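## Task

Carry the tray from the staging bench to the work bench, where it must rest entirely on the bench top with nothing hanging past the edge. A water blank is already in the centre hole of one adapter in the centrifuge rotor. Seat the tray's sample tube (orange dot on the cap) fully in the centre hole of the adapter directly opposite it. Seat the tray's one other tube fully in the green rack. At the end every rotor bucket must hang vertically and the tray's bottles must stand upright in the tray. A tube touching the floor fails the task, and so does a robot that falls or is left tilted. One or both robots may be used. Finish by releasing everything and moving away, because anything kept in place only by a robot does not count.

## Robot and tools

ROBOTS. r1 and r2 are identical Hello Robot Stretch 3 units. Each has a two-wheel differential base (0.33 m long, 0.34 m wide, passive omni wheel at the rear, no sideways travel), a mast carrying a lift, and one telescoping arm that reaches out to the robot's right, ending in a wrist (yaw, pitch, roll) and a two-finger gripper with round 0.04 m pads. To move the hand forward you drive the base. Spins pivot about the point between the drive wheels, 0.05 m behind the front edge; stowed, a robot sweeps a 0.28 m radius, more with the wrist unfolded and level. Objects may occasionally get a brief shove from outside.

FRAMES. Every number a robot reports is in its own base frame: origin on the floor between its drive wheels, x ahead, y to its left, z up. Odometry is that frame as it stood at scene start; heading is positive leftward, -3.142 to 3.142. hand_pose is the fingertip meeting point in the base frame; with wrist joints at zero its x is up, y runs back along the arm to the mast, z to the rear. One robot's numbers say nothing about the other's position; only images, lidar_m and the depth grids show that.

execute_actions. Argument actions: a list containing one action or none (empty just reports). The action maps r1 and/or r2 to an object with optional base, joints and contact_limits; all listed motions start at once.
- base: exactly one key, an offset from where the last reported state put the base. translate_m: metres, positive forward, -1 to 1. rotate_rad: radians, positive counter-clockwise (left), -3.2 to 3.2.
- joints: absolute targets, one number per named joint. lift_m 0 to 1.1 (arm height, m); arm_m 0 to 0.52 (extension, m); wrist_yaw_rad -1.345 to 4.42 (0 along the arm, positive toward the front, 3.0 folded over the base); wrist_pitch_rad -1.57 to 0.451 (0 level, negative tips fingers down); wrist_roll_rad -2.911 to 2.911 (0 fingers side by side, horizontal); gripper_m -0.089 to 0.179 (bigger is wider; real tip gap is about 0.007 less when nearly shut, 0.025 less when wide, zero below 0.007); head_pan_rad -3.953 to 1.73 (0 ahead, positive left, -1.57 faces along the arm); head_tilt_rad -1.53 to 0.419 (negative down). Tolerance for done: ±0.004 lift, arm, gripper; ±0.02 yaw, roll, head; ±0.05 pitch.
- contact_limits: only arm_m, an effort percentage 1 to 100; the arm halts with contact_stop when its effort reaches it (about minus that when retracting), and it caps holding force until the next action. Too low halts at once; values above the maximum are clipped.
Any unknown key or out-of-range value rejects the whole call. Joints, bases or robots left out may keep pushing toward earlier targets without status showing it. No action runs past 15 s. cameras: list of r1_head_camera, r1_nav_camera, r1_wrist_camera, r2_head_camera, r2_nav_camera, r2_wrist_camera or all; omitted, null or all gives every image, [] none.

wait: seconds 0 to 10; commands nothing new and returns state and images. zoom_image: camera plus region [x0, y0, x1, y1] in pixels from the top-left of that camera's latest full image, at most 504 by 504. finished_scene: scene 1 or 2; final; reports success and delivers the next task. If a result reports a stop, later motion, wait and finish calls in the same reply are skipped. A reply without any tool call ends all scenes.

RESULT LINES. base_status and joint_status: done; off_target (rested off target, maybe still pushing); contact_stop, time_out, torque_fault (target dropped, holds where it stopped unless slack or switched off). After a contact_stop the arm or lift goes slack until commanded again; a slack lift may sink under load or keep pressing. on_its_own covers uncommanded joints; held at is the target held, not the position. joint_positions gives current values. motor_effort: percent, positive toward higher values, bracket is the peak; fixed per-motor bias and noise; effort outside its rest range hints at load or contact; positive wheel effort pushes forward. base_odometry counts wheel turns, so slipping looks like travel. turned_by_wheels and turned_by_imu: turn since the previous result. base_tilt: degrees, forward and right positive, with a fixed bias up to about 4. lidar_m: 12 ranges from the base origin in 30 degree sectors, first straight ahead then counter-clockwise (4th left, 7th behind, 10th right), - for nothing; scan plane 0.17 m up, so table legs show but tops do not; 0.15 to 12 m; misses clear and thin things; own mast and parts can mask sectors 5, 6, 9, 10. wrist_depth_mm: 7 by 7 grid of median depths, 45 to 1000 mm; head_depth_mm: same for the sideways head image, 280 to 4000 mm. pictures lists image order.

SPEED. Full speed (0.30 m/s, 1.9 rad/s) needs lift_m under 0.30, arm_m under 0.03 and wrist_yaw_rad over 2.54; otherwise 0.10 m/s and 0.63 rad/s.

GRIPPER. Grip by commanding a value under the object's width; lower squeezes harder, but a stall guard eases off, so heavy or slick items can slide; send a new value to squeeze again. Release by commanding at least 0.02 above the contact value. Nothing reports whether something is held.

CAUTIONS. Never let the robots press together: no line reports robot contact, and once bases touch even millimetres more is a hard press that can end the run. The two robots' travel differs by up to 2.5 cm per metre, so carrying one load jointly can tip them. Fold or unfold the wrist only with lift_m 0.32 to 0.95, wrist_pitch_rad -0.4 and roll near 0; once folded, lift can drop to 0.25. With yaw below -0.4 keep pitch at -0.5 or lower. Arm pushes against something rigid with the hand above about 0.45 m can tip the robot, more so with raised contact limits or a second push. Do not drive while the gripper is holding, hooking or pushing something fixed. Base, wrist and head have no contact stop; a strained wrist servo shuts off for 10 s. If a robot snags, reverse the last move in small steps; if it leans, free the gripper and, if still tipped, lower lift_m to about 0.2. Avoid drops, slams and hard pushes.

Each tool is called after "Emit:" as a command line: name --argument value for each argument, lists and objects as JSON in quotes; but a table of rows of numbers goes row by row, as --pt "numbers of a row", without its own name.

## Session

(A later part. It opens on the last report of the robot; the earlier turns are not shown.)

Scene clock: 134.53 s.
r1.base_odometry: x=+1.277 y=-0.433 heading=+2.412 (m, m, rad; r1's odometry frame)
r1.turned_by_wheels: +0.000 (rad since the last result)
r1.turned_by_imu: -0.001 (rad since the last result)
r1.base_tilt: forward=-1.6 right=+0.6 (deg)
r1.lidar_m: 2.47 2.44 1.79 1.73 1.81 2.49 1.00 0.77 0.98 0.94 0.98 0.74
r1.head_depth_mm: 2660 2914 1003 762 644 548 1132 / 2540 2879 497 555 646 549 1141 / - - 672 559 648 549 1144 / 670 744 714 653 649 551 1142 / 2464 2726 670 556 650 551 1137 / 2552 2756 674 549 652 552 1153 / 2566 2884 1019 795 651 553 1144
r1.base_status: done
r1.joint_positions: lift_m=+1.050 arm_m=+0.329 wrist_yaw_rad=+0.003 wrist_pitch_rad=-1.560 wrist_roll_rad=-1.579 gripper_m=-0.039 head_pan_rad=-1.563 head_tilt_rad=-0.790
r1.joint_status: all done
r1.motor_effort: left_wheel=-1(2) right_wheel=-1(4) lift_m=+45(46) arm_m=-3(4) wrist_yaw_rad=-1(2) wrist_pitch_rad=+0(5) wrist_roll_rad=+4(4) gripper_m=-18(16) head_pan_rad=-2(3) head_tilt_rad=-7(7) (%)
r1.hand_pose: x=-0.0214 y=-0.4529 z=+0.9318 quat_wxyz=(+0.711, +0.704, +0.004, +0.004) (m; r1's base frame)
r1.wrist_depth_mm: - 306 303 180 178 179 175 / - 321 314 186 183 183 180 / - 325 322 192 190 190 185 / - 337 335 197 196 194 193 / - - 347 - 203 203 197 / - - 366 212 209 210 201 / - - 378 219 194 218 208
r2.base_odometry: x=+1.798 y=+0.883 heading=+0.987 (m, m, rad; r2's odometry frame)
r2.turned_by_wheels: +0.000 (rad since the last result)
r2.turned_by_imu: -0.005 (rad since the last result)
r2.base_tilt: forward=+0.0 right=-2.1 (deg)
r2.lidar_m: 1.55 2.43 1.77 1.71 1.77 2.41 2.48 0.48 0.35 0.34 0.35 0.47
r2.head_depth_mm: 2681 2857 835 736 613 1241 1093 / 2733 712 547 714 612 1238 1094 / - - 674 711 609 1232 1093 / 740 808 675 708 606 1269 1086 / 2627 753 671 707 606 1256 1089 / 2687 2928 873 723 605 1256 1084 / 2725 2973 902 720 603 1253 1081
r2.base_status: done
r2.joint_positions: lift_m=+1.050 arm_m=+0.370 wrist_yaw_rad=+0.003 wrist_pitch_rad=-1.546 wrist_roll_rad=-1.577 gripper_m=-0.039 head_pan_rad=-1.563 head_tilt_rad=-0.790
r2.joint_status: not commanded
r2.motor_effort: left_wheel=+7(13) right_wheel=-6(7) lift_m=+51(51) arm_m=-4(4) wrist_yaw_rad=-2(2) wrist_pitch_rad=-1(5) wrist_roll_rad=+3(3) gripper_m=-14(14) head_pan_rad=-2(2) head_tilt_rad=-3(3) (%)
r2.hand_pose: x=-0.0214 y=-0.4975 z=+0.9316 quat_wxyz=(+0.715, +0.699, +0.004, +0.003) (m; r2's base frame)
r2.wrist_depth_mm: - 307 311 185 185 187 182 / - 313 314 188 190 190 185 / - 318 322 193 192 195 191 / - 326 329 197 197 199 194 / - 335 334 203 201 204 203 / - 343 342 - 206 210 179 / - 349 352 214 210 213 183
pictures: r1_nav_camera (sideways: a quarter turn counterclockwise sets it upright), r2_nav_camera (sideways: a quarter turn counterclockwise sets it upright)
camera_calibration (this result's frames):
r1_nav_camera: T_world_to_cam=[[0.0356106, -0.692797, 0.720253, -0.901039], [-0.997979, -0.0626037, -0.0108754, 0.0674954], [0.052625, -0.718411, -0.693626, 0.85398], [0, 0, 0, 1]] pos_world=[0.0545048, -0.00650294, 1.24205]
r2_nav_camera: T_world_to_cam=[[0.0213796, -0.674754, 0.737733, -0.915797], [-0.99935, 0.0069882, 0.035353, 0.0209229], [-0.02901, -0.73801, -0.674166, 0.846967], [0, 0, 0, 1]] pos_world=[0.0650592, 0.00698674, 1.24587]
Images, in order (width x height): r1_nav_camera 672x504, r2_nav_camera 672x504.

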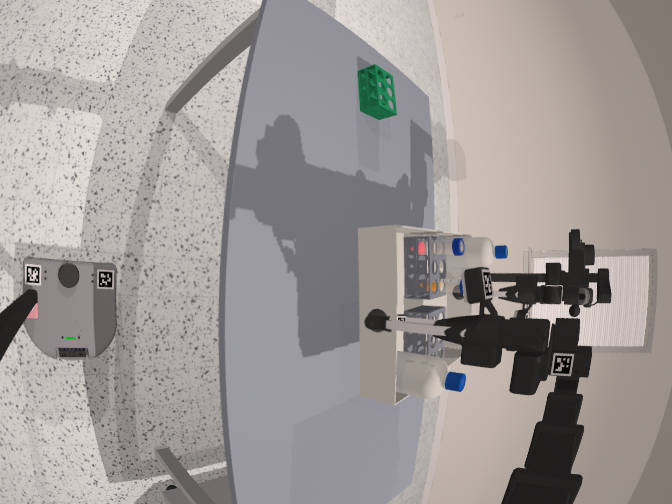

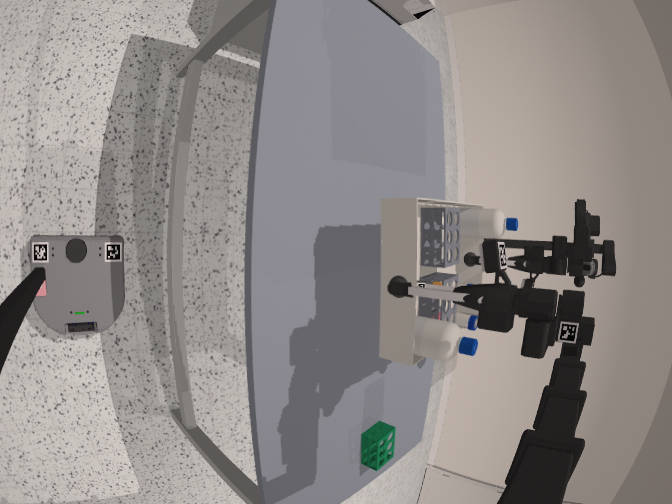

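Emit:
execute_actions --actions '[{"r1":{"joints":{"arm_m":0.285,"lift_m":0.935}},"r2":{"joints":{"arm_m":0.41,"lift_m":0.935}}}]' --cameras '[]'

Emit:
execute_actions --actions '[{"r1":{"joints":{"lift_m":0.92}},"r2":{"joints":{"lift_m":0.92}}}]' --cameras '[]'

Emit:
execute_actions --actions '[{"r1":{"joints":{"gripper_m":0.06}},"r2":{"joints":{"gripper_m":0.06}}}]' --cameras '[]'

Emit:
execute_actions --actions '[{"r1":{"joints":{"lift_m":1.09}},"r2":{"joints":{"lift_m":1.09}}}]' --cameras '[]'

Emit:
execute_actions --actions '[{"r1":{"base":{"translate_m":0.03},"joints":{"wrist_roll_rad":0,"wrist_pitch_rad":-1.4,"arm_m":0.42}},"r2":{"joints":{"wrist_roll_rad":0,"arm_m":0.05}}}]' --cameras '["r1_wrist_camera","r1_head_camera"]'

Scene clock: 146.23 s.
r1.base_odometry: x=+1.277 y=-0.433 heading=+2.412 (m, m, rad; r1's odometry frame)
r1.turned_by_wheels: +0.000 (rad since the last result)
r1.turned_by_imu: -0.001 (rad since the last result)
r1.base_tilt: forward=-1.7 right=+0.7 (deg)
r1.lidar_m: 2.46 2.44 1.80 1.74 1.81 2.48 1.00 0.76 0.98 0.94 0.98 0.74
r1.head_depth_mm: 2590 2805 - 763 630 548 1144 / 2580 2839 930 546 601 549 1139 / 2601 - - 694 601 548 1139 / 2478 733 846 704 601 551 1142 / 643 2801 812 706 603 552 1152 / 2541 2911 942 700 603 552 1145 / 2599 2910 1021 794 651 552 1149
r1.base_status: not commanded
r1.joint_positions: lift_m=+0.935 arm_m=+0.285 wrist_yaw_rad=+0.003 wrist_pitch_rad=-1.554 wrist_roll_rad=-1.580 gripper_m=-0.039 head_pan_rad=-1.563 head_tilt_rad=-0.790
r1.joint_status: all done
r1.motor_effort: left_wheel=-1(2) right_wheel=-1(1) lift_m=+37(38) arm_m=-4(5) wrist_yaw_rad=-2(2) wrist_pitch_rad=-3(3) wrist_roll_rad=+4(4) gripper_m=-17(17) head_pan_rad=-3(2) head_tilt_rad=-6(5) (%)
r1.hand_pose: x=-0.0214 y=-0.4105 z=+0.8170 quat_wxyz=(+0.713, +0.702, +0.005, +0.004) (m; r1's base frame)
r1.wrist_depth_mm: 919 195 196 181 178 178 175 / 960 200 201 186 184 184 181 / 975 208 209 192 190 190 186 / - 216 217 197 197 197 194 / - 223 222 126 203 203 197 / - 229 231 213 210 211 203 / - 241 241 229 190 220 208
r2.base_odometry: x=+1.798 y=+0.883 heading=+0.987 (m, m, rad; r2's odometry frame)
r2.turned_by_wheels: +0.000 (rad since the last result)
r2.turned_by_imu: +0.000 (rad since the last result)
r2.base_tilt: forward=+0.1 right=-2.1 (deg)
r2.lidar_m: 1.55 2.44 1.77 1.71 1.77 2.41 2.48 0.48 0.35 0.34 0.35 0.47
r2.head_depth_mm: 2599 - 895 714 613 1253 1093 / 2551 2801 641 688 610 1243 1095 / 2567 - 803 692 607 1237 1094 / 732 932 811 691 606 1263 1086 / 2687 2866 848 688 606 1253 1085 / 2704 2924 906 723 603 1253 1085 / 2711 2954 900 721 603 1259 1080
r2.base_status: not commanded
r2.joint_positions: lift_m=+0.935 arm_m=+0.410 wrist_yaw_rad=+0.003 wrist_pitch_rad=-1.544 wrist_roll_rad=-1.578 gripper_m=-0.039 head_pan_rad=-1.563 head_tilt_rad=-0.790
r2.joint_status: all done
r2.motor_effort: left_wheel=+7(7) right_wheel=-5(5) lift_m=+42(42) arm_m=+4(2) wrist_yaw_rad=-2(2) wrist_pitch_rad=-3(3) wrist_roll_rad=+3(3) gripper_m=-14(14) head_pan_rad=-3(2) head_tilt_rad=-4(4) (%)
r2.hand_pose: x=-0.0214 y=-0.5375 z=+0.8168 quat_wxyz=(+0.716, +0.698, +0.004, +0.003) (m; r2's base frame)
r2.wrist_depth_mm: 197 198 200 184 184 185 183 / 201 202 205 188 189 190 187 / 204 208 209 193 194 195 190 / 211 211 212 197 197 200 194 / 214 215 217 201 203 204 203 / 220 221 221 - 208 208 179 / 223 225 228 220 210 215 184
pictures: none
No camera images: the call's "cameras" was empty. Leave "cameras" out to get every camera's image.

Scene clock: 147.07 s.
r1.base_odometry: x=+1.277 y=-0.433 heading=+2.412 (m, m, rad; r1's odometry frame)
r1.turned_by_wheels: +0.000 (rad since the last result)
r1.turned_by_imu: +0.000 (rad since the last result)
r1.base_tilt: forward=-1.6 right=+0.7 (deg)
r1.lidar_m: 2.47 2.45 1.80 1.74 1.81 2.48 1.00 0.77 0.98 0.94 0.98 0.74
r1.head_depth_mm: 2621 2862 - 740 628 548 1133 / 2603 2831 - 560 601 548 1143 / 2599 2799 - 713 605 550 1139 / 2529 748 861 731 602 550 1146 / 673 741 873 718 607 552 1145 / 2554 2879 979 726 628 551 1142 / 2554 2888 1021 795 652 553 1151
r1.base_status: not commanded
r1.joint_positions: lift_m=+0.920 arm_m=+0.285 wrist_yaw_rad=+0.003 wrist_pitch_rad=-1.554 wrist_roll_rad=-1.580 gripper_m=-0.039 head_pan_rad=-1.563 head_tilt_rad=-0.790
r1.joint_status: all done
r1.motor_effort: left_wheel=-1(1) right_wheel=+0(2) lift_m=+37(40) arm_m=-4(4) wrist_yaw_rad=-2(2) wrist_pitch_rad=-3(3) wrist_roll_rad=+4(4) gripper_m=-16(15) head_pan_rad=-2(2) head_tilt_rad=-6(6) (%)
r1.hand_pose: x=-0.0214 y=-0.4105 z=+0.8020 quat_wxyz=(+0.713, +0.702, +0.005, +0.004) (m; r1's base frame)
r1.wrist_depth_mm: 901 181 181 179 179 179 176 / 937 187 187 186 185 185 181 / 960 194 192 191 191 190 186 / - 199 200 198 196 197 194 / - 208 207 126 203 203 199 / - 216 216 213 210 212 204 / - 223 223 218 191 218 209
r2.base_odometry: x=+1.798 y=+0.883 heading=+0.987 (m, m, rad; r2's odometry frame)
r2.turned_by_wheels: +0.000 (rad since the last result)
r2.turned_by_imu: +0.000 (rad since the last result)
r2.base_tilt: forward=+0.0 right=-1.9 (deg)
r2.lidar_m: 1.55 2.43 1.78 1.71 1.77 2.41 2.48 0.48 0.35 0.34 0.35 0.47
r2.head_depth_mm: 2648 - - 718 613 1250 1098 / 2617 - 776 690 611 1243 1095 / 2628 - 802 691 609 1242 1090 / 736 1385 816 690 608 1263 1087 / 2665 2918 829 688 607 1253 1090 / 2736 2886 903 725 604 1250 1085 / 2753 2928 900 721 603 1251 1085
r2.base_status: not commanded
r2.joint_positions: lift_m=+0.920 arm_m=+0.410 wrist_yaw_rad=+0.003 wrist_pitch_rad=-1.544 wrist_roll_rad=-1.578 gripper_m=-0.039 head_pan_rad=-1.563 head_tilt_rad=-0.790
r2.joint_status: all done
r2.motor_effort: left_wheel=+7(8) right_wheel=-6(6) lift_m=+41(43) arm_m=+4(4) wrist_yaw_rad=-3(2) wrist_pitch_rad=-3(3) wrist_roll_rad=+3(3) gripper_m=-13(14) head_pan_rad=-2(3) head_tilt_rad=-4(3) (%)
r2.hand_pose: x=-0.0214 y=-0.5375 z=+0.8018 quat_wxyz=(+0.716, +0.698, +0.004, +0.003) (m; r2's base frame)
r2.wrist_depth_mm: 184 185 187 185 184 186 182 / 186 189 189 189 189 191 187 / 191 193 194 193 193 195 190 / 194 196 199 197 198 200 195 / 199 201 203 201 202 204 203 / 203 205 207 - 206 209 179 / 207 209 212 212 210 215 186
pictures: none
No camera images: the call's "cameras" was empty. Leave "cameras" out to get every camera's image.

Scene clock: 148.57 s.
r1.base_odometry: x=+1.277 y=-0.433 heading=+2.412 (m, m, rad; r1's odometry frame)
r1.turned_by_wheels: +0.000 (rad since the last result)
r1.turned_by_imu: +0.000 (rad since the last result)
r1.base_tilt: forward=-1.7 right=+0.6 (deg)
r1.lidar_m: 2.48 2.44 1.80 1.74 1.81 2.49 1.00 0.77 0.98 0.94 0.98 0.74
r1.head_depth_mm: 2598 2837 - 739 629 548 1140 / 2614 2799 - 556 601 548 1141 / 2618 2826 - 719 603 549 1145 / 2541 748 856 734 602 549 1137 / 670 741 870 722 607 551 1147 / 2554 2901 979 750 627 552 1148 / 2554 2874 1017 797 653 553 1149
r1.base_status: not commanded
r1.joint_positions: lift_m=+0.920 arm_m=+0.285 wrist_yaw_rad=+0.003 wrist_pitch_rad=-1.555 wrist_roll_rad=-1.574 gripper_m=+0.060 head_pan_rad=-1.563 head_tilt_rad=-0.790
r1.joint_status: all done
r1.motor_effort: left_wheel=-2(2) right_wheel=+0(1) lift_m=+37(37) arm_m=-4(4) wrist_yaw_rad=-3(2) wrist_pitch_rad=-3(3) wrist_roll_rad=+2(4) gripper_m=+0(83) head_pan_rad=-2(2) head_tilt_rad=-5(7) (%)
r1.hand_pose: x=-0.0214 y=-0.4103 z=+0.8020 quat_wxyz=(+0.712, +0.702, +0.003, +0.002) (m; r1's base frame)
r1.wrist_depth_mm: 893 183 182 180 180 180 177 / 946 187 188 187 186 186 182 / - 193 194 192 193 191 187 / - 200 201 199 197 197 195 / - 208 205 207 202 206 195 / - 215 217 214 212 213 205 / - 223 224 221 190 219 197
r2.base_odometry: x=+1.798 y=+0.883 heading=+0.987 (m, m, rad; r2's odometry frame)
r2.turned_by_wheels: +0.000 (rad since the last result)
r2.turned_by_imu: +0.000 (rad since the last result)
r2.base_tilt: forward=+0.0 right=-1.9 (deg)
r2.lidar_m: 1.55 2.44 1.77 1.71 1.77 2.42 2.48 0.48 0.35 0.34 0.35 0.47
r2.head_depth_mm: 2650 - - 719 613 1241 1094 / 2549 - 780 687 611 1248 1091 / 2633 - 804 692 609 1237 1091 / 736 1416 813 691 608 1262 1087 / 2730 2920 854 690 607 1264 1085 / 2700 2928 908 723 605 1258 1078 / 2739 2962 903 722 601 1251 1078
r2.base_status: not commanded
r2.joint_positions: lift_m=+0.920 arm_m=+0.410 wrist_yaw_rad=+0.002 wrist_pitch_rad=-1.544 wrist_roll_rad=-1.575 gripper_m=+0.060 head_pan_rad=-1.563 head_tilt_rad=-0.790
r2.joint_status: all done
r2.motor_effort: left_wheel=+6(7) right_wheel=-3(6) lift_m=+41(41) arm_m=+4(4) wrist_yaw_rad=-2(2) wrist_pitch_rad=-3(3) wrist_roll_rad=+2(3) gripper_m=+1(80) head_pan_rad=-2(2) head_tilt_rad=-3(5) (%)
r2.hand_pose: x=-0.0214 y=-0.5375 z=+0.8018 quat_wxyz=(+0.716, +0.698, +0.003, +0.002) (m; r2's base frame)
r2.wrist_depth_mm: 184 185 187 186 188 188 184 / 188 187 191 190 191 194 190 / 190 193 194 194 196 197 192 / 195 196 199 201 199 201 196 / 198 201 201 204 204 206 205 / 203 205 - 208 - 211 180 / 208 210 213 212 206 216 209
pictures: none
No camera images: the call's "cameras" was empty. Leave "cameras" out to get every camera's image.

Scene clock: 150.93 s.
r1.base_odometry: x=+1.277 y=-0.433 heading=+2.412 (m, m, rad; r1's odometry frame)
r1.turned_by_wheels: +0.000 (rad since the last result)
r1.turned_by_imu: +0.000 (rad since the last result)
r1.base_tilt: forward=-1.6 right=+0.6 (deg)
r1.lidar_m: 2.47 2.44 1.80 1.74 1.81 2.49 1.00 0.76 0.97 0.94 0.98 0.74
r1.head_depth_mm: 2665 2914 1004 786 644 547 1138 / 2722 2895 1008 558 601 548 1142 / - - 951 721 603 550 1145 / 634 - 1011 739 606 549 1143 / 2457 2746 868 734 607 550 1148 / 2566 2805 977 746 627 550 1148 / 2563 2889 1019 796 653 552 1149
r1.base_status: not commanded
r1.joint_positions: lift_m=+1.090 arm_m=+0.285 wrist_yaw_rad=+0.003 wrist_pitch_rad=-1.555 wrist_roll_rad=-1.574 gripper_m=+0.060 head_pan_rad=-1.563 head_tilt_rad=-0.790
r1.joint_status: all done
r1.motor_effort: left_wheel=-2(2) right_wheel=+1(0) lift_m=+38(41) arm_m=-4(4) wrist_yaw_rad=-2(2) wrist_pitch_rad=-3(3) wrist_roll_rad=+2(2) gripper_m=+1(1) head_pan_rad=-3(2) head_tilt_rad=-6(5) (%)
r1.hand_pose: x=-0.0214 y=-0.4103 z=+0.9720 quat_wxyz=(+0.712, +0.702, +0.003, +0.002) (m; r1's base frame)
r1.wrist_depth_mm: - - 343 341 339 287 319 / - - 355 353 351 322 347 / - - 365 363 362 310 253 / - - 382 376 376 352 384 / - - - 387 386 348 391 / - - 413 397 252 344 382 / - - 425 423 256 422 426
r2.base_odometry: x=+1.798 y=+0.883 heading=+0.987 (m, m, rad; r2's odometry frame)
r2.turned_by_wheels: +0.000 (rad since the last result)
r2.turned_by_imu: +0.000 (rad since the last result)
r2.base_tilt: forward=+0.0 right=-1.9 (deg)
r2.lidar_m: 1.55 2.43 1.77 1.71 1.77 2.41 2.49 0.48 0.35 0.34 0.35 0.47
r2.head_depth_mm: 2651 2937 926 737 612 1237 1097 / 2663 2937 781 688 611 1239 1092 / - 2922 817 691 609 1237 1089 / 1261 2738 832 689 608 1257 1085 / 2673 2922 866 689 606 1253 1088 / 2719 2950 904 723 604 1259 1081 / 2752 2964 898 723 603 1256 1079
r2.base_status: not commanded
r2.joint_positions: lift_m=+1.090 arm_m=+0.410 wrist_yaw_rad=+0.002 wrist_pitch_rad=-1.544 wrist_roll_rad=-1.575 gripper_m=+0.060 head_pan_rad=-1.563 head_tilt_rad=-0.790
r2.joint_status: all done
r2.motor_effort: left_wheel=+5(5) right_wheel=-4(3) lift_m=+43(45) arm_m=+4(4) wrist_yaw_rad=-1(3) wrist_pitch_rad=-3(3) wrist_roll_rad=+2(2) gripper_m=+1(1) head_pan_rad=-2(2) head_tilt_rad=-4(3) (%)
r2.hand_pose: x=-0.0214 y=-0.5375 z=+0.9718 quat_wxyz=(+0.716, +0.698, +0.003, +0.002) (m; r2's base frame)
r2.wrist_depth_mm: - 341 347 345 335 308 333 / - 354 352 352 355 332 332 / - 357 362 363 363 336 373 / - 368 373 371 375 346 384 / - 374 377 376 377 319 389 / - 384 - 383 - 330 396 / - 398 398 319 246 342 350
pictures: none
No camera images: the call's "cameras" was empty. Leave "cameras" out to get every camera's image.

Scene clock: 154.80 s.
r1.base_odometry: x=+1.255 y=-0.413 heading=+2.412 (m, m, rad; r1's odometry frame)
r1.turned_by_wheels: +0.000 (rad since the last result)
r1.turned_by_imu: -0.001 (rad since the last result)
r1.base_tilt: forward=-1.6 right=+0.6 (deg)
r1.lidar_m: 2.44 2.44 1.80 1.74 1.81 2.49 1.00 0.79 0.98 0.94 0.98 0.71
r1.head_depth_mm: 2611 2901 1010 785 616 547 1142 / 2611 2861 1006 696 600 549 1142 / 2665 2923 894 729 608 550 1147 / - 1445 954 739 612 550 1140 / 2560 2865 786 720 605 550 1143 / 2582 2884 1017 771 633 552 1145 / 2582 2906 1016 795 649 552 1146
r1.base_status: done
r1.joint_positions: lift_m=+1.090 arm_m=+0.420 wrist_yaw_rad=+0.002 wrist_pitch_rad=-1.403 wrist_roll_rad=-0.004 gripper_m=+0.060 head_pan_rad=-1.563 head_tilt_rad=-0.790
r1.joint_status: all done
r1.motor_effort: left_wheel=-3(3) right_wheel=+1(4) lift_m=+39(38) arm_m=+4(5) wrist_yaw_rad=-1(2) wrist_pitch_rad=+1(2) wrist_roll_rad=+2(2) gripper_m=+0(1) head_pan_rad=-3(3) head_tilt_rad=-6(6) (%)
r1.hand_pose: x=-0.0216 y=-0.5837 z=+0.9719 quat_wxyz=(+0.542, +0.458, -0.538, -0.455) (m; r1's base frame)
r1.wrist_depth_mm: 376 378 244 377 371 375 371 / 381 384 345 375 375 367 372 / 383 378 380 376 373 371 374 / 386 385 318 312 313 345 373 / 385 382 254 376 349 374 372 / 385 385 376 380 379 374 378 / 387 388 377 378 316 379 379
r2.base_odometry: x=+1.798 y=+0.883 heading=+0.987 (m, m, rad; r2's odometry frame)
r2.turned_by_wheels: +0.000 (rad since the last result)
r2.turned_by_imu: +0.000 (rad since the last result)
r2.base_tilt: forward=-0.1 right=-2.0 (deg)
r2.lidar_m: 1.55 2.44 1.78 1.71 1.77 2.42 2.49 0.48 0.35 0.34 0.35 0.47
r2.head_depth_mm: - - - 738 600 1240 1093 / - - - - - 1238 1095 / 548 - - - 569 1239 1087 / 2598 2784 815 690 594 1240 1089 / 2691 2873 868 688 605 1258 1080 / 2702 2958 907 725 603 1254 1086 / 2708 2965 901 723 603 1257 1085
r2.base_status: not commanded
r2.joint_positions: lift_m=+1.090 arm_m=+0.050 wrist_yaw_rad=+0.001 wrist_pitch_rad=-1.544 wrist_roll_rad=-0.004 gripper_m=+0.060 head_pan_rad=-1.563 head_tilt_rad=-0.790
r2.joint_status: all done
r2.motor_effort: left_wheel=+6(5) right_wheel=-3(4) lift_m=+43(43) arm_m=-4(5) wrist_yaw_rad=-1(2) wrist_pitch_rad=-3(3) wrist_roll_rad=+2(1) gripper_m=+1(0) head_pan_rad=-2(2) head_tilt_rad=-4(4) (%)
r2.hand_pose: x=-0.0217 y=-0.1782 z=+0.9718 quat_wxyz=(+0.508, +0.495, -0.505, -0.492) (m; r2's base frame)
r2.wrist_depth_mm: 345 348 351 351 356 355 360 / 370 357 356 359 364 367 371 / - - - - - - - / - - - - - - - / - - - - - - - / - - - - - - - / - - - - - - -
pictures: r1_head_camera (sideways: a quarter turn clockwise sets it upright), r1_wrist_camera
camera_calibration (this result's frames):
r1_head_camera: T_world_to_cam=[[0.0391182, 0.671897, -0.739611, 0.98355], [0.998726, -0.0499074, 0.00748461, -0.0171288], [-0.0318832, -0.738961, -0.672994, 0.835449], [0, 0, 0, 1]] pos_world=[0.00526905, -0.0443355, 1.28982]
r1_wrist_camera: T_world_to_cam=[[-0.998718, -0.0501595, -0.00680341, -0.0477784], [-0.050361, 0.998163, 0.0336691, 0.574036], [0.00510209, 0.0339686, -0.99941, 1.1551], [0, 0, 0, 1]] pos_world=[-0.0247015, -0.614615, 1.13476]
Images, in order (width x height): r1_head_camera 896x504, r1_wrist_camera 644x364.

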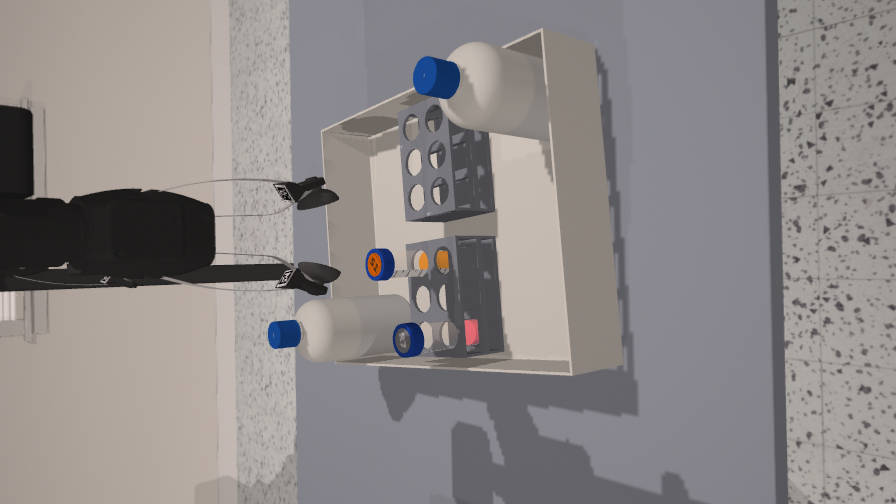

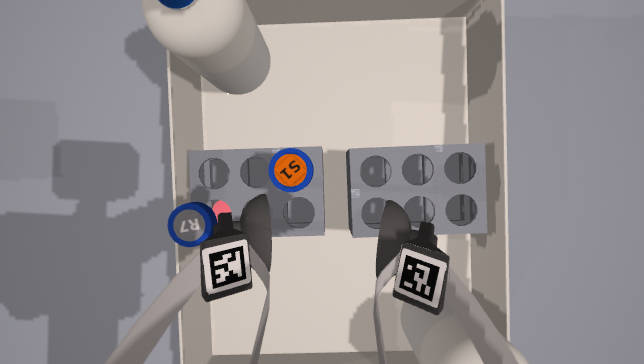

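Emit:
execute_actions --actions '[{"r1":{"base":{"translate_m":0.024},"joints":{"arm_m":0.448,"lift_m":1.03}},"r2":{"base":{"translate_m":-0.168},"joints":{"wrist_pitch_rad":-1.0}}}]' --cameras '["r1_wrist_camera"]'

Emit:
execute_actions --actions '[{"r1":{"joints":{"lift_m":0.988}}}]' --cameras '["r1_wrist_camera","r1_head_camera"]'

Scene clock: 161.53 s.
r1.base_odometry: x=+1.237 y=-0.397 heading=+2.412 (m, m, rad; r1's odometry frame)
r1.turned_by_wheels: +0.000 (rad since the last result)
r1.turned_by_imu: -0.001 (rad since the last result)
r1.base_tilt: forward=-1.6 right=+0.5 (deg)
r1.lidar_m: 2.42 2.45 1.80 1.74 1.81 2.48 1.00 0.81 0.98 0.94 0.98 0.69
r1.head_depth_mm: - 2879 1003 569 604 547 1143 / 2646 2899 1003 718 602 549 1142 / - 2907 1028 739 605 549 1141 / 2592 - 1014 733 613 549 1143 / 2547 2856 794 742 619 550 1143 / 2589 2905 1023 794 650 551 1143 / 2550 2917 1019 797 652 552 1145
r1.base_status: done
r1.joint_positions: lift_m=+1.030 arm_m=+0.448 wrist_yaw_rad=+0.002 wrist_pitch_rad=-1.402 wrist_roll_rad=-0.004 gripper_m=+0.060 head_pan_rad=-1.563 head_tilt_rad=-0.790
r1.joint_status: all done
r1.motor_effort: left_wheel=-3(4) right_wheel=+1(5) lift_m=+30(32) arm_m=+4(5) wrist_yaw_rad=-1(1) wrist_pitch_rad=+1(1) wrist_roll_rad=+1(1) gripper_m=+1(1) head_pan_rad=-2(3) head_tilt_rad=-6(6) (%)
r1.hand_pose: x=-0.0216 y=-0.6118 z=+0.9122 quat_wxyz=(+0.542, +0.458, -0.538, -0.455) (m; r1's base frame)
r1.wrist_depth_mm: 314 175 176 312 309 298 308 / 317 316 229 311 313 309 310 / 320 319 317 314 311 312 311 / 323 325 299 314 308 281 312 / 326 321 257 257 283 253 314 / 324 324 320 313 317 281 316 / 326 323 320 320 318 301 315
r2.base_odometry: x=+1.706 y=+0.743 heading=+0.987 (m, m, rad; r2's odometry frame)
r2.turned_by_wheels: +0.000 (rad since the last result)
r2.turned_by_imu: +0.000 (rad since the last result)
r2.base_tilt: forward=-0.1 right=-2.0 (deg)
r2.lidar_m: 1.56 2.44 1.77 1.71 1.77 2.41 2.31 0.48 0.35 0.34 0.35 0.47
r2.head_depth_mm: - - 895 740 614 1246 1093 / - - - - 611 1247 1095 / 2636 - - - 610 1241 1092 / 2674 2881 721 681 607 1259 1087 / 614 2764 818 695 606 1253 1088 / 2641 2749 824 691 603 1255 1084 / 2724 2950 828 687 603 1251 1082
r2.base_status: done
r2.joint_positions: lift_m=+1.090 arm_m=+0.050 wrist_yaw_rad=+0.001 wrist_pitch_rad=-1.013 wrist_roll_rad=-0.004 gripper_m=+0.060 head_pan_rad=-1.563 head_tilt_rad=-0.790
r2.joint_status: all done
r2.motor_effort: left_wheel=+4(6) right_wheel=-3(6) lift_m=+43(43) arm_m=-4(4) wrist_yaw_rad=-1(1) wrist_pitch_rad=+8(8) wrist_roll_rad=+2(1) gripper_m=+1(1) head_pan_rad=-2(2) head_tilt_rad=-4(4) (%)
r2.hand_pose: x=-0.0214 y=-0.3106 z=+0.9984 quat_wxyz=(+0.620, +0.344, -0.616, -0.342) (m; r2's base frame)
r2.wrist_depth_mm: 514 512 366 553 564 559 576 / 477 491 416 505 525 522 537 / 454 441 454 475 481 488 495 / 425 425 430 442 451 448 461 / 400 400 412 412 422 421 430 / 378 381 - 384 - 399 404 / - - - - - - -
pictures: r1_wrist_camera
camera_calibration (this result's frames):
r1_wrist_camera: T_world_to_cam=[[-0.998724, -0.0500441, -0.00681024, -0.0495155], [-0.0502445, 0.998178, 0.0334041, 0.604317], [0.00512616, 0.0337036, -0.999419, 1.09627], [0, 0, 0, 1]] pos_world=[-0.0247083, -0.642642, 1.07511]
Images, in order (width x height): r1_wrist_camera 644x364.

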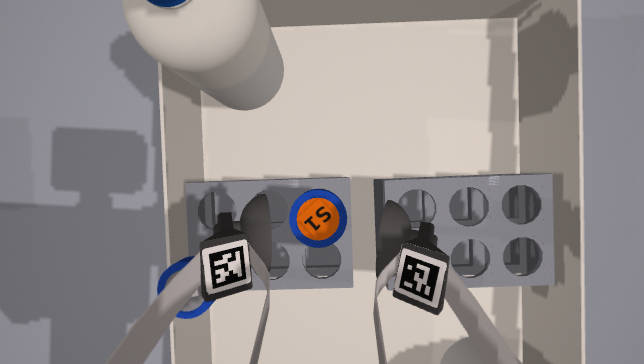

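Scene clock: 162.73 s.
r1.base_odometry: x=+1.237 y=-0.397 heading=+2.412 (m, m, rad; r1's odometry frame)
r1.turned_by_wheels: +0.000 (rad since the last result)
r1.turned_by_imu: +0.000 (rad since the last result)
r1.base_tilt: forward=-1.6 right=+0.6 (deg)
r1.lidar_m: 2.42 2.45 1.80 1.73 1.80 2.49 1.00 0.81 0.98 0.94 0.98 0.69
r1.head_depth_mm: 2526 - 1005 569 604 546 1138 / 2473 2930 1007 715 602 548 1139 / - 2915 1010 738 605 549 1146 / 2486 2868 878 718 611 549 1146 / 2536 2880 793 741 618 551 1150 / 2576 2886 1014 793 652 551 1140 / 2586 2893 1020 793 652 552 1145
r1.base_status: not commanded
r1.joint_positions: lift_m=+0.988 arm_m=+0.448 wrist_yaw_rad=+0.002 wrist_pitch_rad=-1.402 wrist_roll_rad=-0.004 gripper_m=+0.060 head_pan_rad=-1.563 head_tilt_rad=-0.790
r1.joint_status: all done
r1.motor_effort: left_wheel=-3(3) right_wheel=+1(1) lift_m=+30(31) arm_m=+4(4) wrist_yaw_rad=-1(1) wrist_pitch_rad=+1(1) wrist_roll_rad=+2(1) gripper_m=+0(0) head_pan_rad=-3(3) head_tilt_rad=-7(6) (%)
r1.hand_pose: x=-0.0216 y=-0.6118 z=+0.8702 quat_wxyz=(+0.542, +0.458, -0.538, -0.455) (m; r1's base frame)
r1.wrist_depth_mm: 274 138 164 270 268 266 219 / 276 225 227 268 268 268 217 / 277 262 274 271 271 268 221 / 278 260 267 230 267 245 209 / 281 219 245 150 246 210 209 / 282 217 214 212 273 211 210 / 280 153 276 276 274 273 223
r2.base_odometry: x=+1.706 y=+0.743 heading=+0.987 (m, m, rad; r2's odometry frame)
r2.turned_by_wheels: +0.000 (rad since the last result)
r2.turned_by_imu: +0.000 (rad since the last result)
r2.base_tilt: forward=-0.1 right=-2.0 (deg)
r2.lidar_m: 1.55 2.43 1.78 1.70 1.77 2.41 2.31 0.48 0.35 0.34 0.35 0.47
r2.head_depth_mm: - - 894 736 611 1247 1095 / - - - - 612 1239 1093 / 2640 - - - 609 1240 1085 / 2728 2891 724 679 608 1262 1093 / 644 947 813 695 607 1257 1080 / 638 2894 818 693 604 1249 1082 / 2752 2957 828 688 604 1251 1079
r2.base_status: not commanded
r2.joint_positions: lift_m=+1.090 arm_m=+0.050 wrist_yaw_rad=+0.001 wrist_pitch_rad=-1.013 wrist_roll_rad=-0.004 gripper_m=+0.060 head_pan_rad=-1.563 head_tilt_rad=-0.790
r2.joint_status: not commanded
r2.motor_effort: left_wheel=+3(4) right_wheel=-3(3) lift_m=+43(43) arm_m=-4(4) wrist_yaw_rad=-1(1) wrist_pitch_rad=+8(8) wrist_roll_rad=+2(2) gripper_m=+1(1) head_pan_rad=-2(2) head_tilt_rad=-4(3) (%)
r2.hand_pose: x=-0.0214 y=-0.3106 z=+0.9984 quat_wxyz=(+0.620, +0.344, -0.616, -0.342) (m; r2's base frame)
r2.wrist_depth_mm: 510 523 363 550 566 562 578 / 476 489 420 505 527 520 518 / 454 451 455 474 481 493 498 / 428 431 433 444 450 458 458 / 395 406 410 408 422 423 436 / 378 382 - 390 - 398 399 / - - - - - - -
pictures: r1_head_camera (sideways: a quarter turn clockwise sets it upright), r1_wrist_camera
camera_calibration (this result's frames):
r1_head_camera: T_world_to_cam=[[0.0391181, 0.671897, -0.739611, 0.98355], [0.998726, -0.0499073, 0.00748462, -0.0171288], [-0.0318831, -0.738961, -0.672993, 0.835449], [0, 0, 0, 1]] pos_world=[0.00526906, -0.0443355, 1.28982]
r1_wrist_camera: T_world_to_cam=[[-0.998724, -0.050044, -0.00681023, -0.0498014], [-0.0502445, 0.998178, 0.0334041, 0.60572], [0.00512614, 0.0337036, -0.999419, 1.0543], [0, 0, 0, 1]] pos_world=[-0.0247083, -0.642642, 1.03311]
Images, in order (width x height): r1_head_camera 896x504, r1_wrist_camera 644x364.

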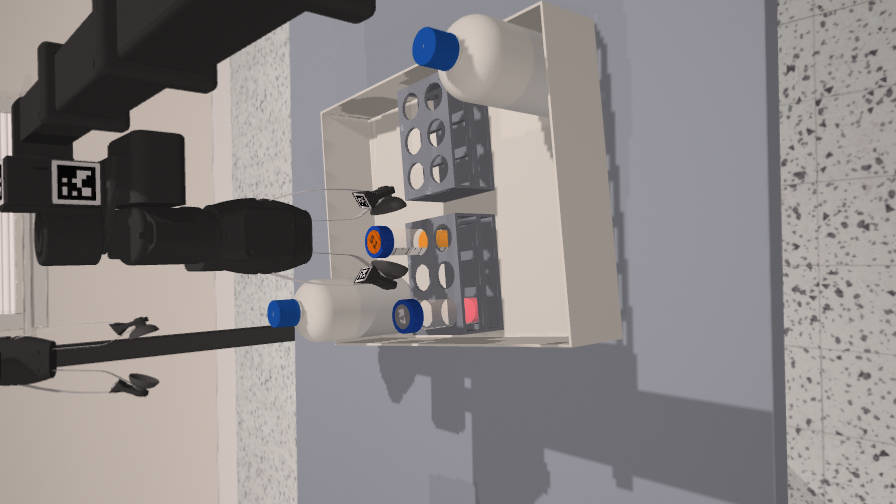

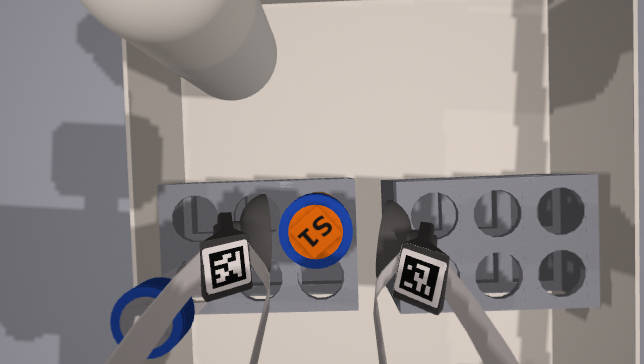

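Emit:
execute_actions --actions '[{"r1":{"base":{"translate_m":0.003},"joints":{"gripper_m":0.012}}}]' --cameras '[]'

Emit:
execute_actions --actions '[{"r1":{"joints":{"lift_m":1.098}},"r2":{"joints":{"arm_m":0.0,"wrist_pitch_rad":-1.5}}}]' --cameras '["r1_head_camera"]'

Emit:
execute_actions --actions '[{"r1":{"base":{"translate_m":-1.0}}}]' --cameras '["r1_nav_camera","r1_head_camera"]'

Scene clock: 168.60 s.
r1.base_odometry: x=+1.235 y=-0.395 heading=+2.412 (m, m, rad; r1's odometry frame)
r1.turned_by_wheels: +0.000 (rad since the last result)
r1.turned_by_imu: -0.001 (rad since the last result)
r1.base_tilt: forward=-1.8 right=+0.6 (deg)
r1.lidar_m: 2.42 2.44 1.80 1.74 1.81 2.49 1.00 0.82 0.97 0.94 0.98 0.69
r1.head_depth_mm: 2541 - 1004 718 603 548 1139 / 2456 2949 1009 717 600 549 1143 / - 2944 1009 739 607 548 1141 / 2497 2860 874 733 611 550 1139 / 2463 2874 797 720 618 551 1142 / 2580 2913 1016 792 650 553 1146 / 2581 2876 1020 794 651 552 1147
r1.base_status: done
r1.joint_positions: lift_m=+0.988 arm_m=+0.448 wrist_yaw_rad=+0.002 wrist_pitch_rad=-1.402 wrist_roll_rad=-0.004 gripper_m=+0.012 head_pan_rad=-1.563 head_tilt_rad=-0.790
r1.joint_status: all done
r1.motor_effort: left_wheel=-3(4) right_wheel=+1(5) lift_m=+30(30) arm_m=+5(4) wrist_yaw_rad=-1(1) wrist_pitch_rad=+1(1) wrist_roll_rad=+2(2) gripper_m=-10(88) head_pan_rad=-3(2) head_tilt_rad=-6(7) (%)
r1.hand_pose: x=-0.0216 y=-0.6118 z=+0.8702 quat_wxyz=(+0.542, +0.458, -0.538, -0.455) (m; r1's base frame)
r1.wrist_depth_mm: 275 139 160 270 267 265 221 / 275 257 226 270 269 266 222 / 278 256 273 269 269 267 223 / 279 253 266 257 265 261 211 / 278 213 245 148 214 211 209 / 283 221 229 213 242 212 212 / 279 280 274 274 272 272 229
r2.base_odometry: x=+1.706 y=+0.743 heading=+0.987 (m, m, rad; r2's odometry frame)
r2.turned_by_wheels: +0.000 (rad since the last result)
r2.turned_by_imu: +0.000 (rad since the last result)
r2.base_tilt: forward=-0.1 right=-2.1 (deg)
r2.lidar_m: 1.56 2.44 1.77 1.70 1.77 2.42 2.32 0.48 0.35 0.34 0.35 0.48
r2.head_depth_mm: - - 897 738 614 1240 1095 / - - - - 610 1238 1089 / 2639 - - - 609 1235 1088 / 2694 2897 723 682 607 1262 1090 / 634 945 806 696 606 1257 1085 / 2573 2855 825 691 604 1254 1085 / 2732 2908 827 687 603 1251 1084
r2.base_status: not commanded
r2.joint_positions: lift_m=+1.090 arm_m=+0.050 wrist_yaw_rad=+0.001 wrist_pitch_rad=-1.013 wrist_roll_rad=-0.004 gripper_m=+0.060 head_pan_rad=-1.563 head_tilt_rad=-0.790
r2.joint_status: not commanded
r2.motor_effort: left_wheel=+4(4) right_wheel=-3(3) lift_m=+43(43) arm_m=-4(4) wrist_yaw_rad=-1(1) wrist_pitch_rad=+8(8) wrist_roll_rad=+2(2) gripper_m=+1(1) head_pan_rad=-3(2) head_tilt_rad=-4(4) (%)
r2.hand_pose: x=-0.0214 y=-0.3106 z=+0.9984 quat_wxyz=(+0.620, +0.344, -0.616, -0.342) (m; r2's base frame)
r2.wrist_depth_mm: 520 521 360 547 561 545 582 / 478 494 423 511 519 521 525 / 453 452 454 479 485 486 498 / 423 431 436 444 451 454 461 / 398 401 413 415 421 430 427 / 380 382 - 387 - 399 402 / - - - - - - -
pictures: none
No camera images: the call's "cameras" was empty. Leave "cameras" out to get every camera's image.

Scene clock: 170.43 s.
r1.base_odometry: x=+1.235 y=-0.395 heading=+2.412 (m, m, rad; r1's odometry frame)
r1.turned_by_wheels: +0.000 (rad since the last result)
r1.turned_by_imu: +0.000 (rad since the last result)
r1.base_tilt: forward=-1.6 right=+0.8 (deg)
r1.lidar_m: 2.41 2.44 1.80 1.74 1.80 2.48 1.00 0.82 0.98 0.94 0.98 0.69
r1.head_depth_mm: 2597 2904 1005 718 602 548 1140 / 2582 2952 1008 719 601 549 1132 / 2580 2895 900 738 605 548 1146 / - 2941 861 734 611 550 1142 / 2489 2898 798 722 618 551 1144 / 2586 2946 1013 793 651 552 1142 / 2568 2904 1019 797 652 552 1151
r1.base_status: not commanded
r1.joint_positions: lift_m=+1.098 arm_m=+0.448 wrist_yaw_rad=+0.002 wrist_pitch_rad=-1.402 wrist_roll_rad=-0.004 gripper_m=+0.012 head_pan_rad=-1.563 head_tilt_rad=-0.790
r1.joint_status: all done
r1.motor_effort: left_wheel=-3(3) right_wheel=+2(1) lift_m=+39(42) arm_m=+4(4) wrist_yaw_rad=-1(1) wrist_pitch_rad=+1(1) wrist_roll_rad=+2(2) gripper_m=-8(9) head_pan_rad=-3(3) head_tilt_rad=-6(6) (%)
r1.hand_pose: x=-0.0216 y=-0.6118 z=+0.9799 quat_wxyz=(+0.542, +0.458, -0.538, -0.455) (m; r1's base frame)
r1.wrist_depth_mm: 387 389 220 363 371 357 376 / 393 387 247 386 376 379 378 / 389 387 385 385 381 381 383 / 390 390 351 380 379 368 381 / 394 392 338 147 325 324 384 / 396 394 388 385 383 384 383 / 395 398 391 389 389 367 387
r2.base_odometry: x=+1.706 y=+0.743 heading=+0.987 (m, m, rad; r2's odometry frame)
r2.turned_by_wheels: +0.000 (rad since the last result)
r2.turned_by_imu: +0.000 (rad since the last result)
r2.base_tilt: forward=-0.1 right=-2.0 (deg)
r2.lidar_m: 1.56 2.43 1.77 1.71 1.76 2.42 2.32 0.48 0.35 0.34 0.35 0.47
r2.head_depth_mm: - - - - - - 1095 / - - - - - - 1097 / 2678 2909 - - - - 1107 / 2689 2887 778 690 631 1290 1096 / 1256 1456 829 695 605 1267 1091 / 2663 2821 831 691 605 1256 1083 / 2732 2936 827 686 602 1255 1075
r2.base_status: not commanded
r2.joint_positions: lift_m=+1.090 arm_m=+0.001 wrist_yaw_rad=+0.001 wrist_pitch_rad=-1.494 wrist_roll_rad=-0.004 gripper_m=+0.060 head_pan_rad=-1.563 head_tilt_rad=-0.790
r2.joint_status: all done
r2.motor_effort: left_wheel=+4(4) right_wheel=-2(2) lift_m=+43(43) arm_m=-4(5) wrist_yaw_rad=-1(1) wrist_pitch_rad=-3(6) wrist_roll_rad=+2(2) gripper_m=+1(1) head_pan_rad=-2(2) head_tilt_rad=-4(4) (%)
r2.hand_pose: x=-0.0216 y=-0.1412 z=+0.9712 quat_wxyz=(+0.520, +0.482, -0.517, -0.479) (m; r2's base frame)
r2.wrist_depth_mm: 354 357 359 362 363 368 367 / - 951 - - 973 772 582 / - - - - - - - / - - - - - - - / - - - - - - - / - - - - - - - / - - - - - - -
pictures: r1_head_camera (sideways: a quarter turn clockwise sets it upright)
camera_calibration (this result's frames):
r1_head_camera: T_world_to_cam=[[0.0391184, 0.671897, -0.73961, 0.98355], [0.998726, -0.0499076, 0.00748461, -0.0171288], [-0.0318833, -0.738961, -0.672994, 0.835449], [0, 0, 0, 1]] pos_world=[0.00526904, -0.0443355, 1.28982]
Images, in order (width x height): r1_head_camera 896x504.

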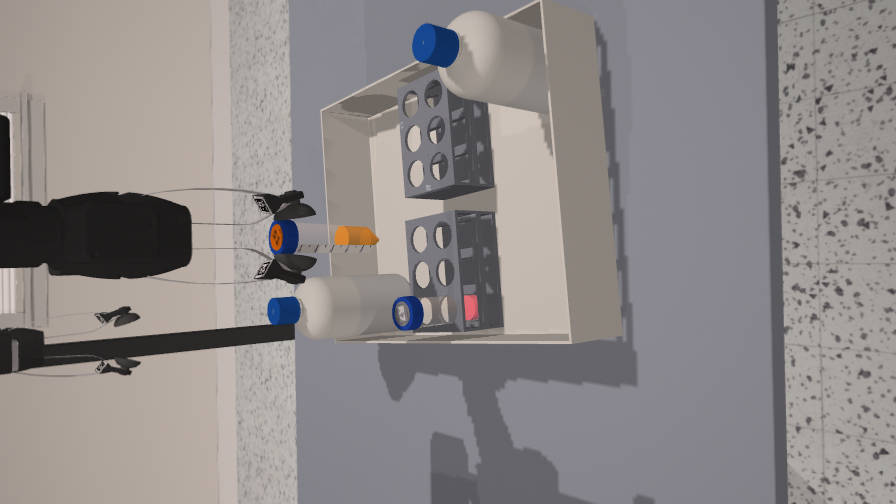

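Scene clock: 181.83 s.
r1.base_odometry: x=+1.980 y=-1.062 heading=+2.411 (m, m, rad; r1's odometry frame)
r1.turned_by_wheels: +0.000 (rad since the last result)
r1.turned_by_imu: -0.001 (rad since the last result)
r1.base_tilt: forward=-1.7 right=+0.6 (deg)
r1.lidar_m: 1.65 2.45 1.81 1.74 1.81 1.91 1.85 0.36 0.26 0.26 0.35 1.34
r1.head_depth_mm: 716 810 900 811 588 541 649 / 716 811 888 817 592 541 649 / 714 809 885 745 627 639 657 / - 2920 2270 1112 909 768 680 / 2583 2921 2446 1917 1540 1338 1164 / 2562 2901 1018 878 1417 1340 1142 / 2560 2865 1020 792 652 566 684
r1.base_status: done
r1.joint_positions: lift_m=+1.098 arm_m=+0.448 wrist_yaw_rad=+0.002 wrist_pitch_rad=-1.402 wrist_roll_rad=-0.004 gripper_m=+0.012 head_pan_rad=-1.563 head_tilt_rad=-0.790
r1.joint_status: not commanded
r1.motor_effort: left_wheel=-3(6) right_wheel=+1(3) lift_m=+39(39) arm_m=+4(4) wrist_yaw_rad=-2(1) wrist_pitch_rad=+1(1) wrist_roll_rad=+2(2) gripper_m=-9(9) head_pan_rad=-3(2) head_tilt_rad=-7(6) (%)
r1.hand_pose: x=-0.0216 y=-0.6118 z=+0.9799 quat_wxyz=(+0.542, +0.458, -0.538, -0.455) (m; r1's base frame)
r1.wrist_depth_mm: 390 384 - - 333 333 333 / 387 383 - 614 336 390 408 / 390 391 - 600 340 403 373 / 392 390 - 609 341 404 399 / 394 390 - 148 397 397 381 / 398 395 - 612 377 403 404 / 396 397 - 620 345 404 377
r2.base_odometry: x=+1.706 y=+0.743 heading=+0.987 (m, m, rad; r2's odometry frame)
r2.turned_by_wheels: +0.000 (rad since the last result)
r2.turned_by_imu: +0.000 (rad since the last result)
r2.base_tilt: forward=-0.1 right=-2.0 (deg)
r2.lidar_m: 1.56 2.43 1.78 1.71 1.77 2.41 2.32 0.48 0.35 0.34 0.35 0.48
r2.head_depth_mm: - - - - - - 1093 / - - - - - - 1095 / 2677 2903 - - - - 1104 / 2688 2906 781 690 631 1285 1099 / 2689 2928 830 696 607 1276 1088 / 2713 2967 824 693 603 1254 1087 / 2695 2938 828 686 603 1254 1080
r2.base_status: not commanded
r2.joint_positions: lift_m=+1.090 arm_m=+0.001 wrist_yaw_rad=+0.001 wrist_pitch_rad=-1.494 wrist_roll_rad=-0.004 gripper_m=+0.060 head_pan_rad=-1.563 head_tilt_rad=-0.790
r2.joint_status: not commanded
r2.motor_effort: left_wheel=+4(3) right_wheel=-3(2) lift_m=+43(43) arm_m=-4(4) wrist_yaw_rad=-2(2) wrist_pitch_rad=-3(3) wrist_roll_rad=+2(2) gripper_m=+1(1) head_pan_rad=-3(3) head_tilt_rad=-4(3) (%)
r2.hand_pose: x=-0.0216 y=-0.1412 z=+0.9712 quat_wxyz=(+0.520, +0.482, -0.517, -0.479) (m; r2's base frame)
r2.wrist_depth_mm: 356 359 358 364 367 366 368 / - 940 - - 985 774 603 / - - - - - - - / - - - - - - - / - - - - - - - / - - - - - - - / - - - - - - -
pictures: r1_head_camera (sideways: a quarter turn clockwise sets it upright), r1_nav_camera (sideways: a quarter turn counterclockwise sets it upright)
camera_calibration (this result's frames):
r1_head_camera: T_world_to_cam=[[0.0391183, 0.671897, -0.73961, 0.98355], [0.998726, -0.0499075, 0.00748461, -0.0171288], [-0.0318832, -0.738961, -0.672994, 0.835449], [0, 0, 0, 1]] pos_world=[0.00526905, -0.0443355, 1.28982]
r1_nav_camera: T_world_to_cam=[[0.0355872, -0.692801, 0.72025, -0.901035], [-0.997981, -0.06257, -0.0108757, 0.0674957], [0.0526007, -0.718409, -0.693629, 0.853985], [0, 0, 0, 1]] pos_world=[0.0545046, -0.00650431, 1.24205]
Images, in order (width x height): r1_head_camera 896x504, r1_nav_camera 672x504.

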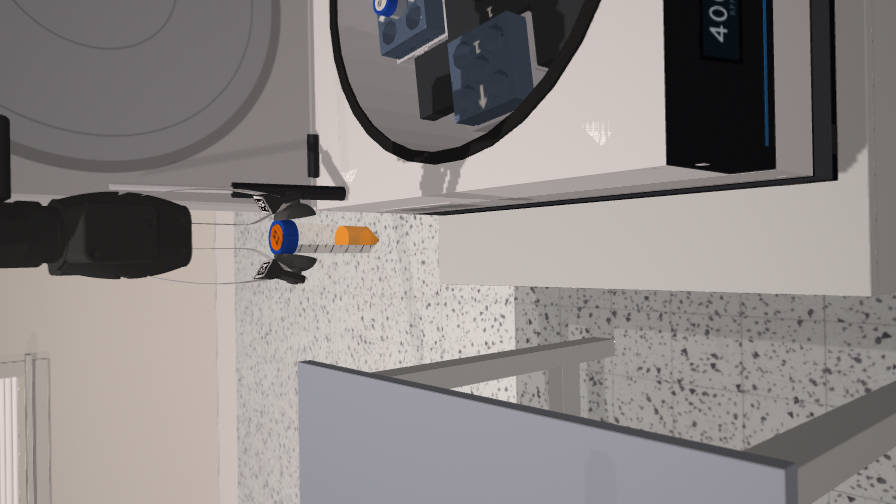

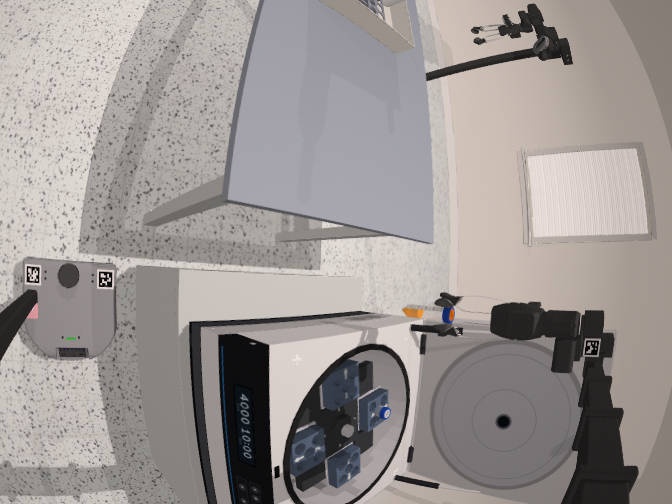

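Blank is far; target is the near adapter.

Emit:
execute_actions --actions '[{"r1":{"base":{"translate_m":-0.33},"joints":{"arm_m":0.33}}}]' --cameras '["r1_wrist_camera","r1_head_camera"]'

Scene clock: 188.47 s.
r1.base_odometry: x=+2.226 y=-1.282 heading=+2.411 (m, m, rad; r1's odometry frame)
r1.turned_by_wheels: +0.000 (rad since the last result)
r1.turned_by_imu: -0.001 (rad since the last result)
r1.base_tilt: forward=-1.7 right=+0.7 (deg)
r1.lidar_m: 1.97 2.46 1.81 1.75 1.81 1.57 1.52 0.36 0.26 0.25 0.26 0.36
r1.head_depth_mm: 712 2783 2336 739 591 536 646 / 730 807 888 800 667 536 644 / 723 813 890 789 668 537 645 / 708 - 894 763 654 537 645 / 708 802 887 818 671 538 642 / 708 801 888 810 672 540 639 / 708 802 2271 751 599 540 633
r1.base_status: done
r1.joint_positions: lift_m=+1.098 arm_m=+0.330 wrist_yaw_rad=+0.002 wrist_pitch_rad=-1.402 wrist_roll_rad=-0.003 gripper_m=+0.012 head_pan_rad=-1.563 head_tilt_rad=-0.790
r1.joint_status: all done
r1.motor_effort: left_wheel=-3(7) right_wheel=+2(3) lift_m=+38(38) arm_m=-4(5) wrist_yaw_rad=-2(2) wrist_pitch_rad=+1(1) wrist_roll_rad=+2(2) gripper_m=-10(10) head_pan_rad=-2(3) head_tilt_rad=-6(6) (%)
r1.hand_pose: x=-0.0216 y=-0.4945 z=+0.9799 quat_wxyz=(+0.542, +0.458, -0.538, -0.455) (m; r1's base frame)
r1.wrist_depth_mm: - 359 404 374 399 344 - / - 378 404 402 395 371 - / - 377 398 381 385 372 - / - 381 409 402 399 365 - / 676 346 425 148 410 341 - / 609 345 384 413 364 341 - / - 348 348 345 346 342 -
r2.base_odometry: x=+1.706 y=+0.743 heading=+0.987 (m, m, rad; r2's odometry frame)
r2.turned_by_wheels: +0.000 (rad since the last result)
r2.turned_by_imu: +0.000 (rad since the last result)
r2.base_tilt: forward=-0.1 right=-2.0 (deg)
r2.lidar_m: 1.56 2.44 1.78 1.71 1.78 2.41 2.32 0.48 0.35 0.34 0.35 0.48
r2.head_depth_mm: - - - - - - 1098 / - - - - - - 1096 / 2663 2928 - - - - 1114 / 2702 2897 779 691 629 1285 1102 / 2706 2898 831 696 605 1270 1087 / 2710 2940 826 695 603 1255 1083 / 2722 2953 829 686 602 1257 1078
r2.base_status: not commanded
r2.joint_positions: lift_m=+1.090 arm_m=+0.001 wrist_yaw_rad=+0.001 wrist_pitch_rad=-1.494 wrist_roll_rad=-0.004 gripper_m=+0.060 head_pan_rad=-1.563 head_tilt_rad=-0.790
r2.joint_status: not commanded
r2.motor_effort: left_wheel=+3(4) right_wheel=-3(3) lift_m=+43(43) arm_m=-5(4) wrist_yaw_rad=-1(1) wrist_pitch_rad=-3(3) wrist_roll_rad=+2(2) gripper_m=+1(0) head_pan_rad=-2(2) head_tilt_rad=-3(4) (%)
r2.hand_pose: x=-0.0216 y=-0.1412 z=+0.9712 quat_wxyz=(+0.520, +0.482, -0.517, -0.479) (m; r2's base frame)
r2.wrist_depth_mm: 356 356 361 360 368 365 371 / - 941 - - 945 783 588 / - - - - - - - / - - - - - - - / - - - - - - - / - - - - - - - / - - - - - - -
pictures: r1_head_camera (sideways: a quarter turn clockwise sets it upright), r1_wrist_camera
camera_calibration (this result's frames):
r1_head_camera: T_world_to_cam=[[0.0391184, 0.671897, -0.739611, 0.98355], [0.998726, -0.0499078, 0.00748461, -0.0171288], [-0.0318834, -0.738961, -0.672993, 0.835449], [0, 0, 0, 1]] pos_world=[0.00526904, -0.0443355, 1.28982]
r1_wrist_camera: T_world_to_cam=[[-0.998728, -0.0499523, -0.00682565, -0.0431231], [-0.0501533, 0.998183, 0.0334013, 0.484956], [0.00514478, 0.0337011, -0.999419, 1.15993], [0, 0, 0, 1]] pos_world=[-0.0247137, -0.52532, 1.14276]
Images, in order (width x height): r1_head_camera 896x504, r1_wrist_camera 644x364.

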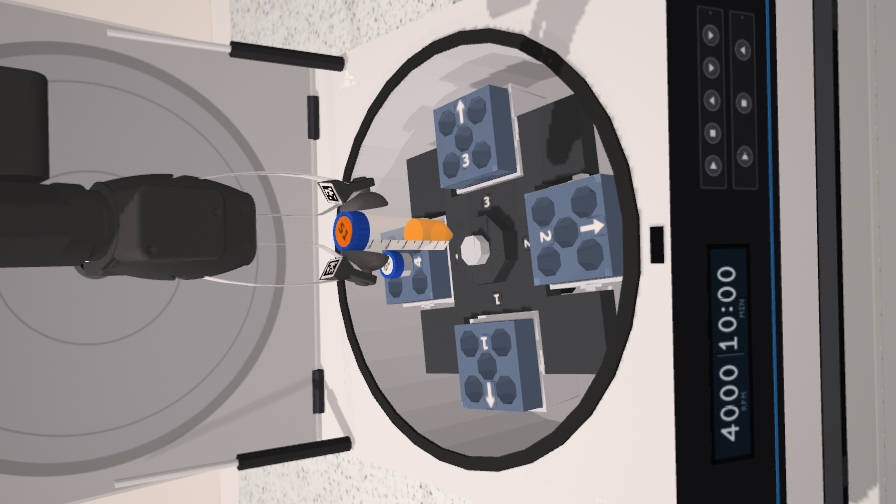

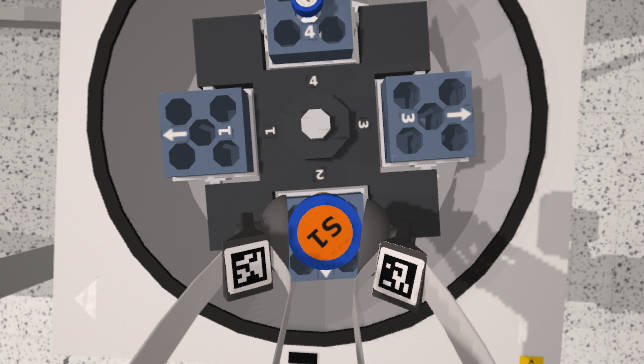

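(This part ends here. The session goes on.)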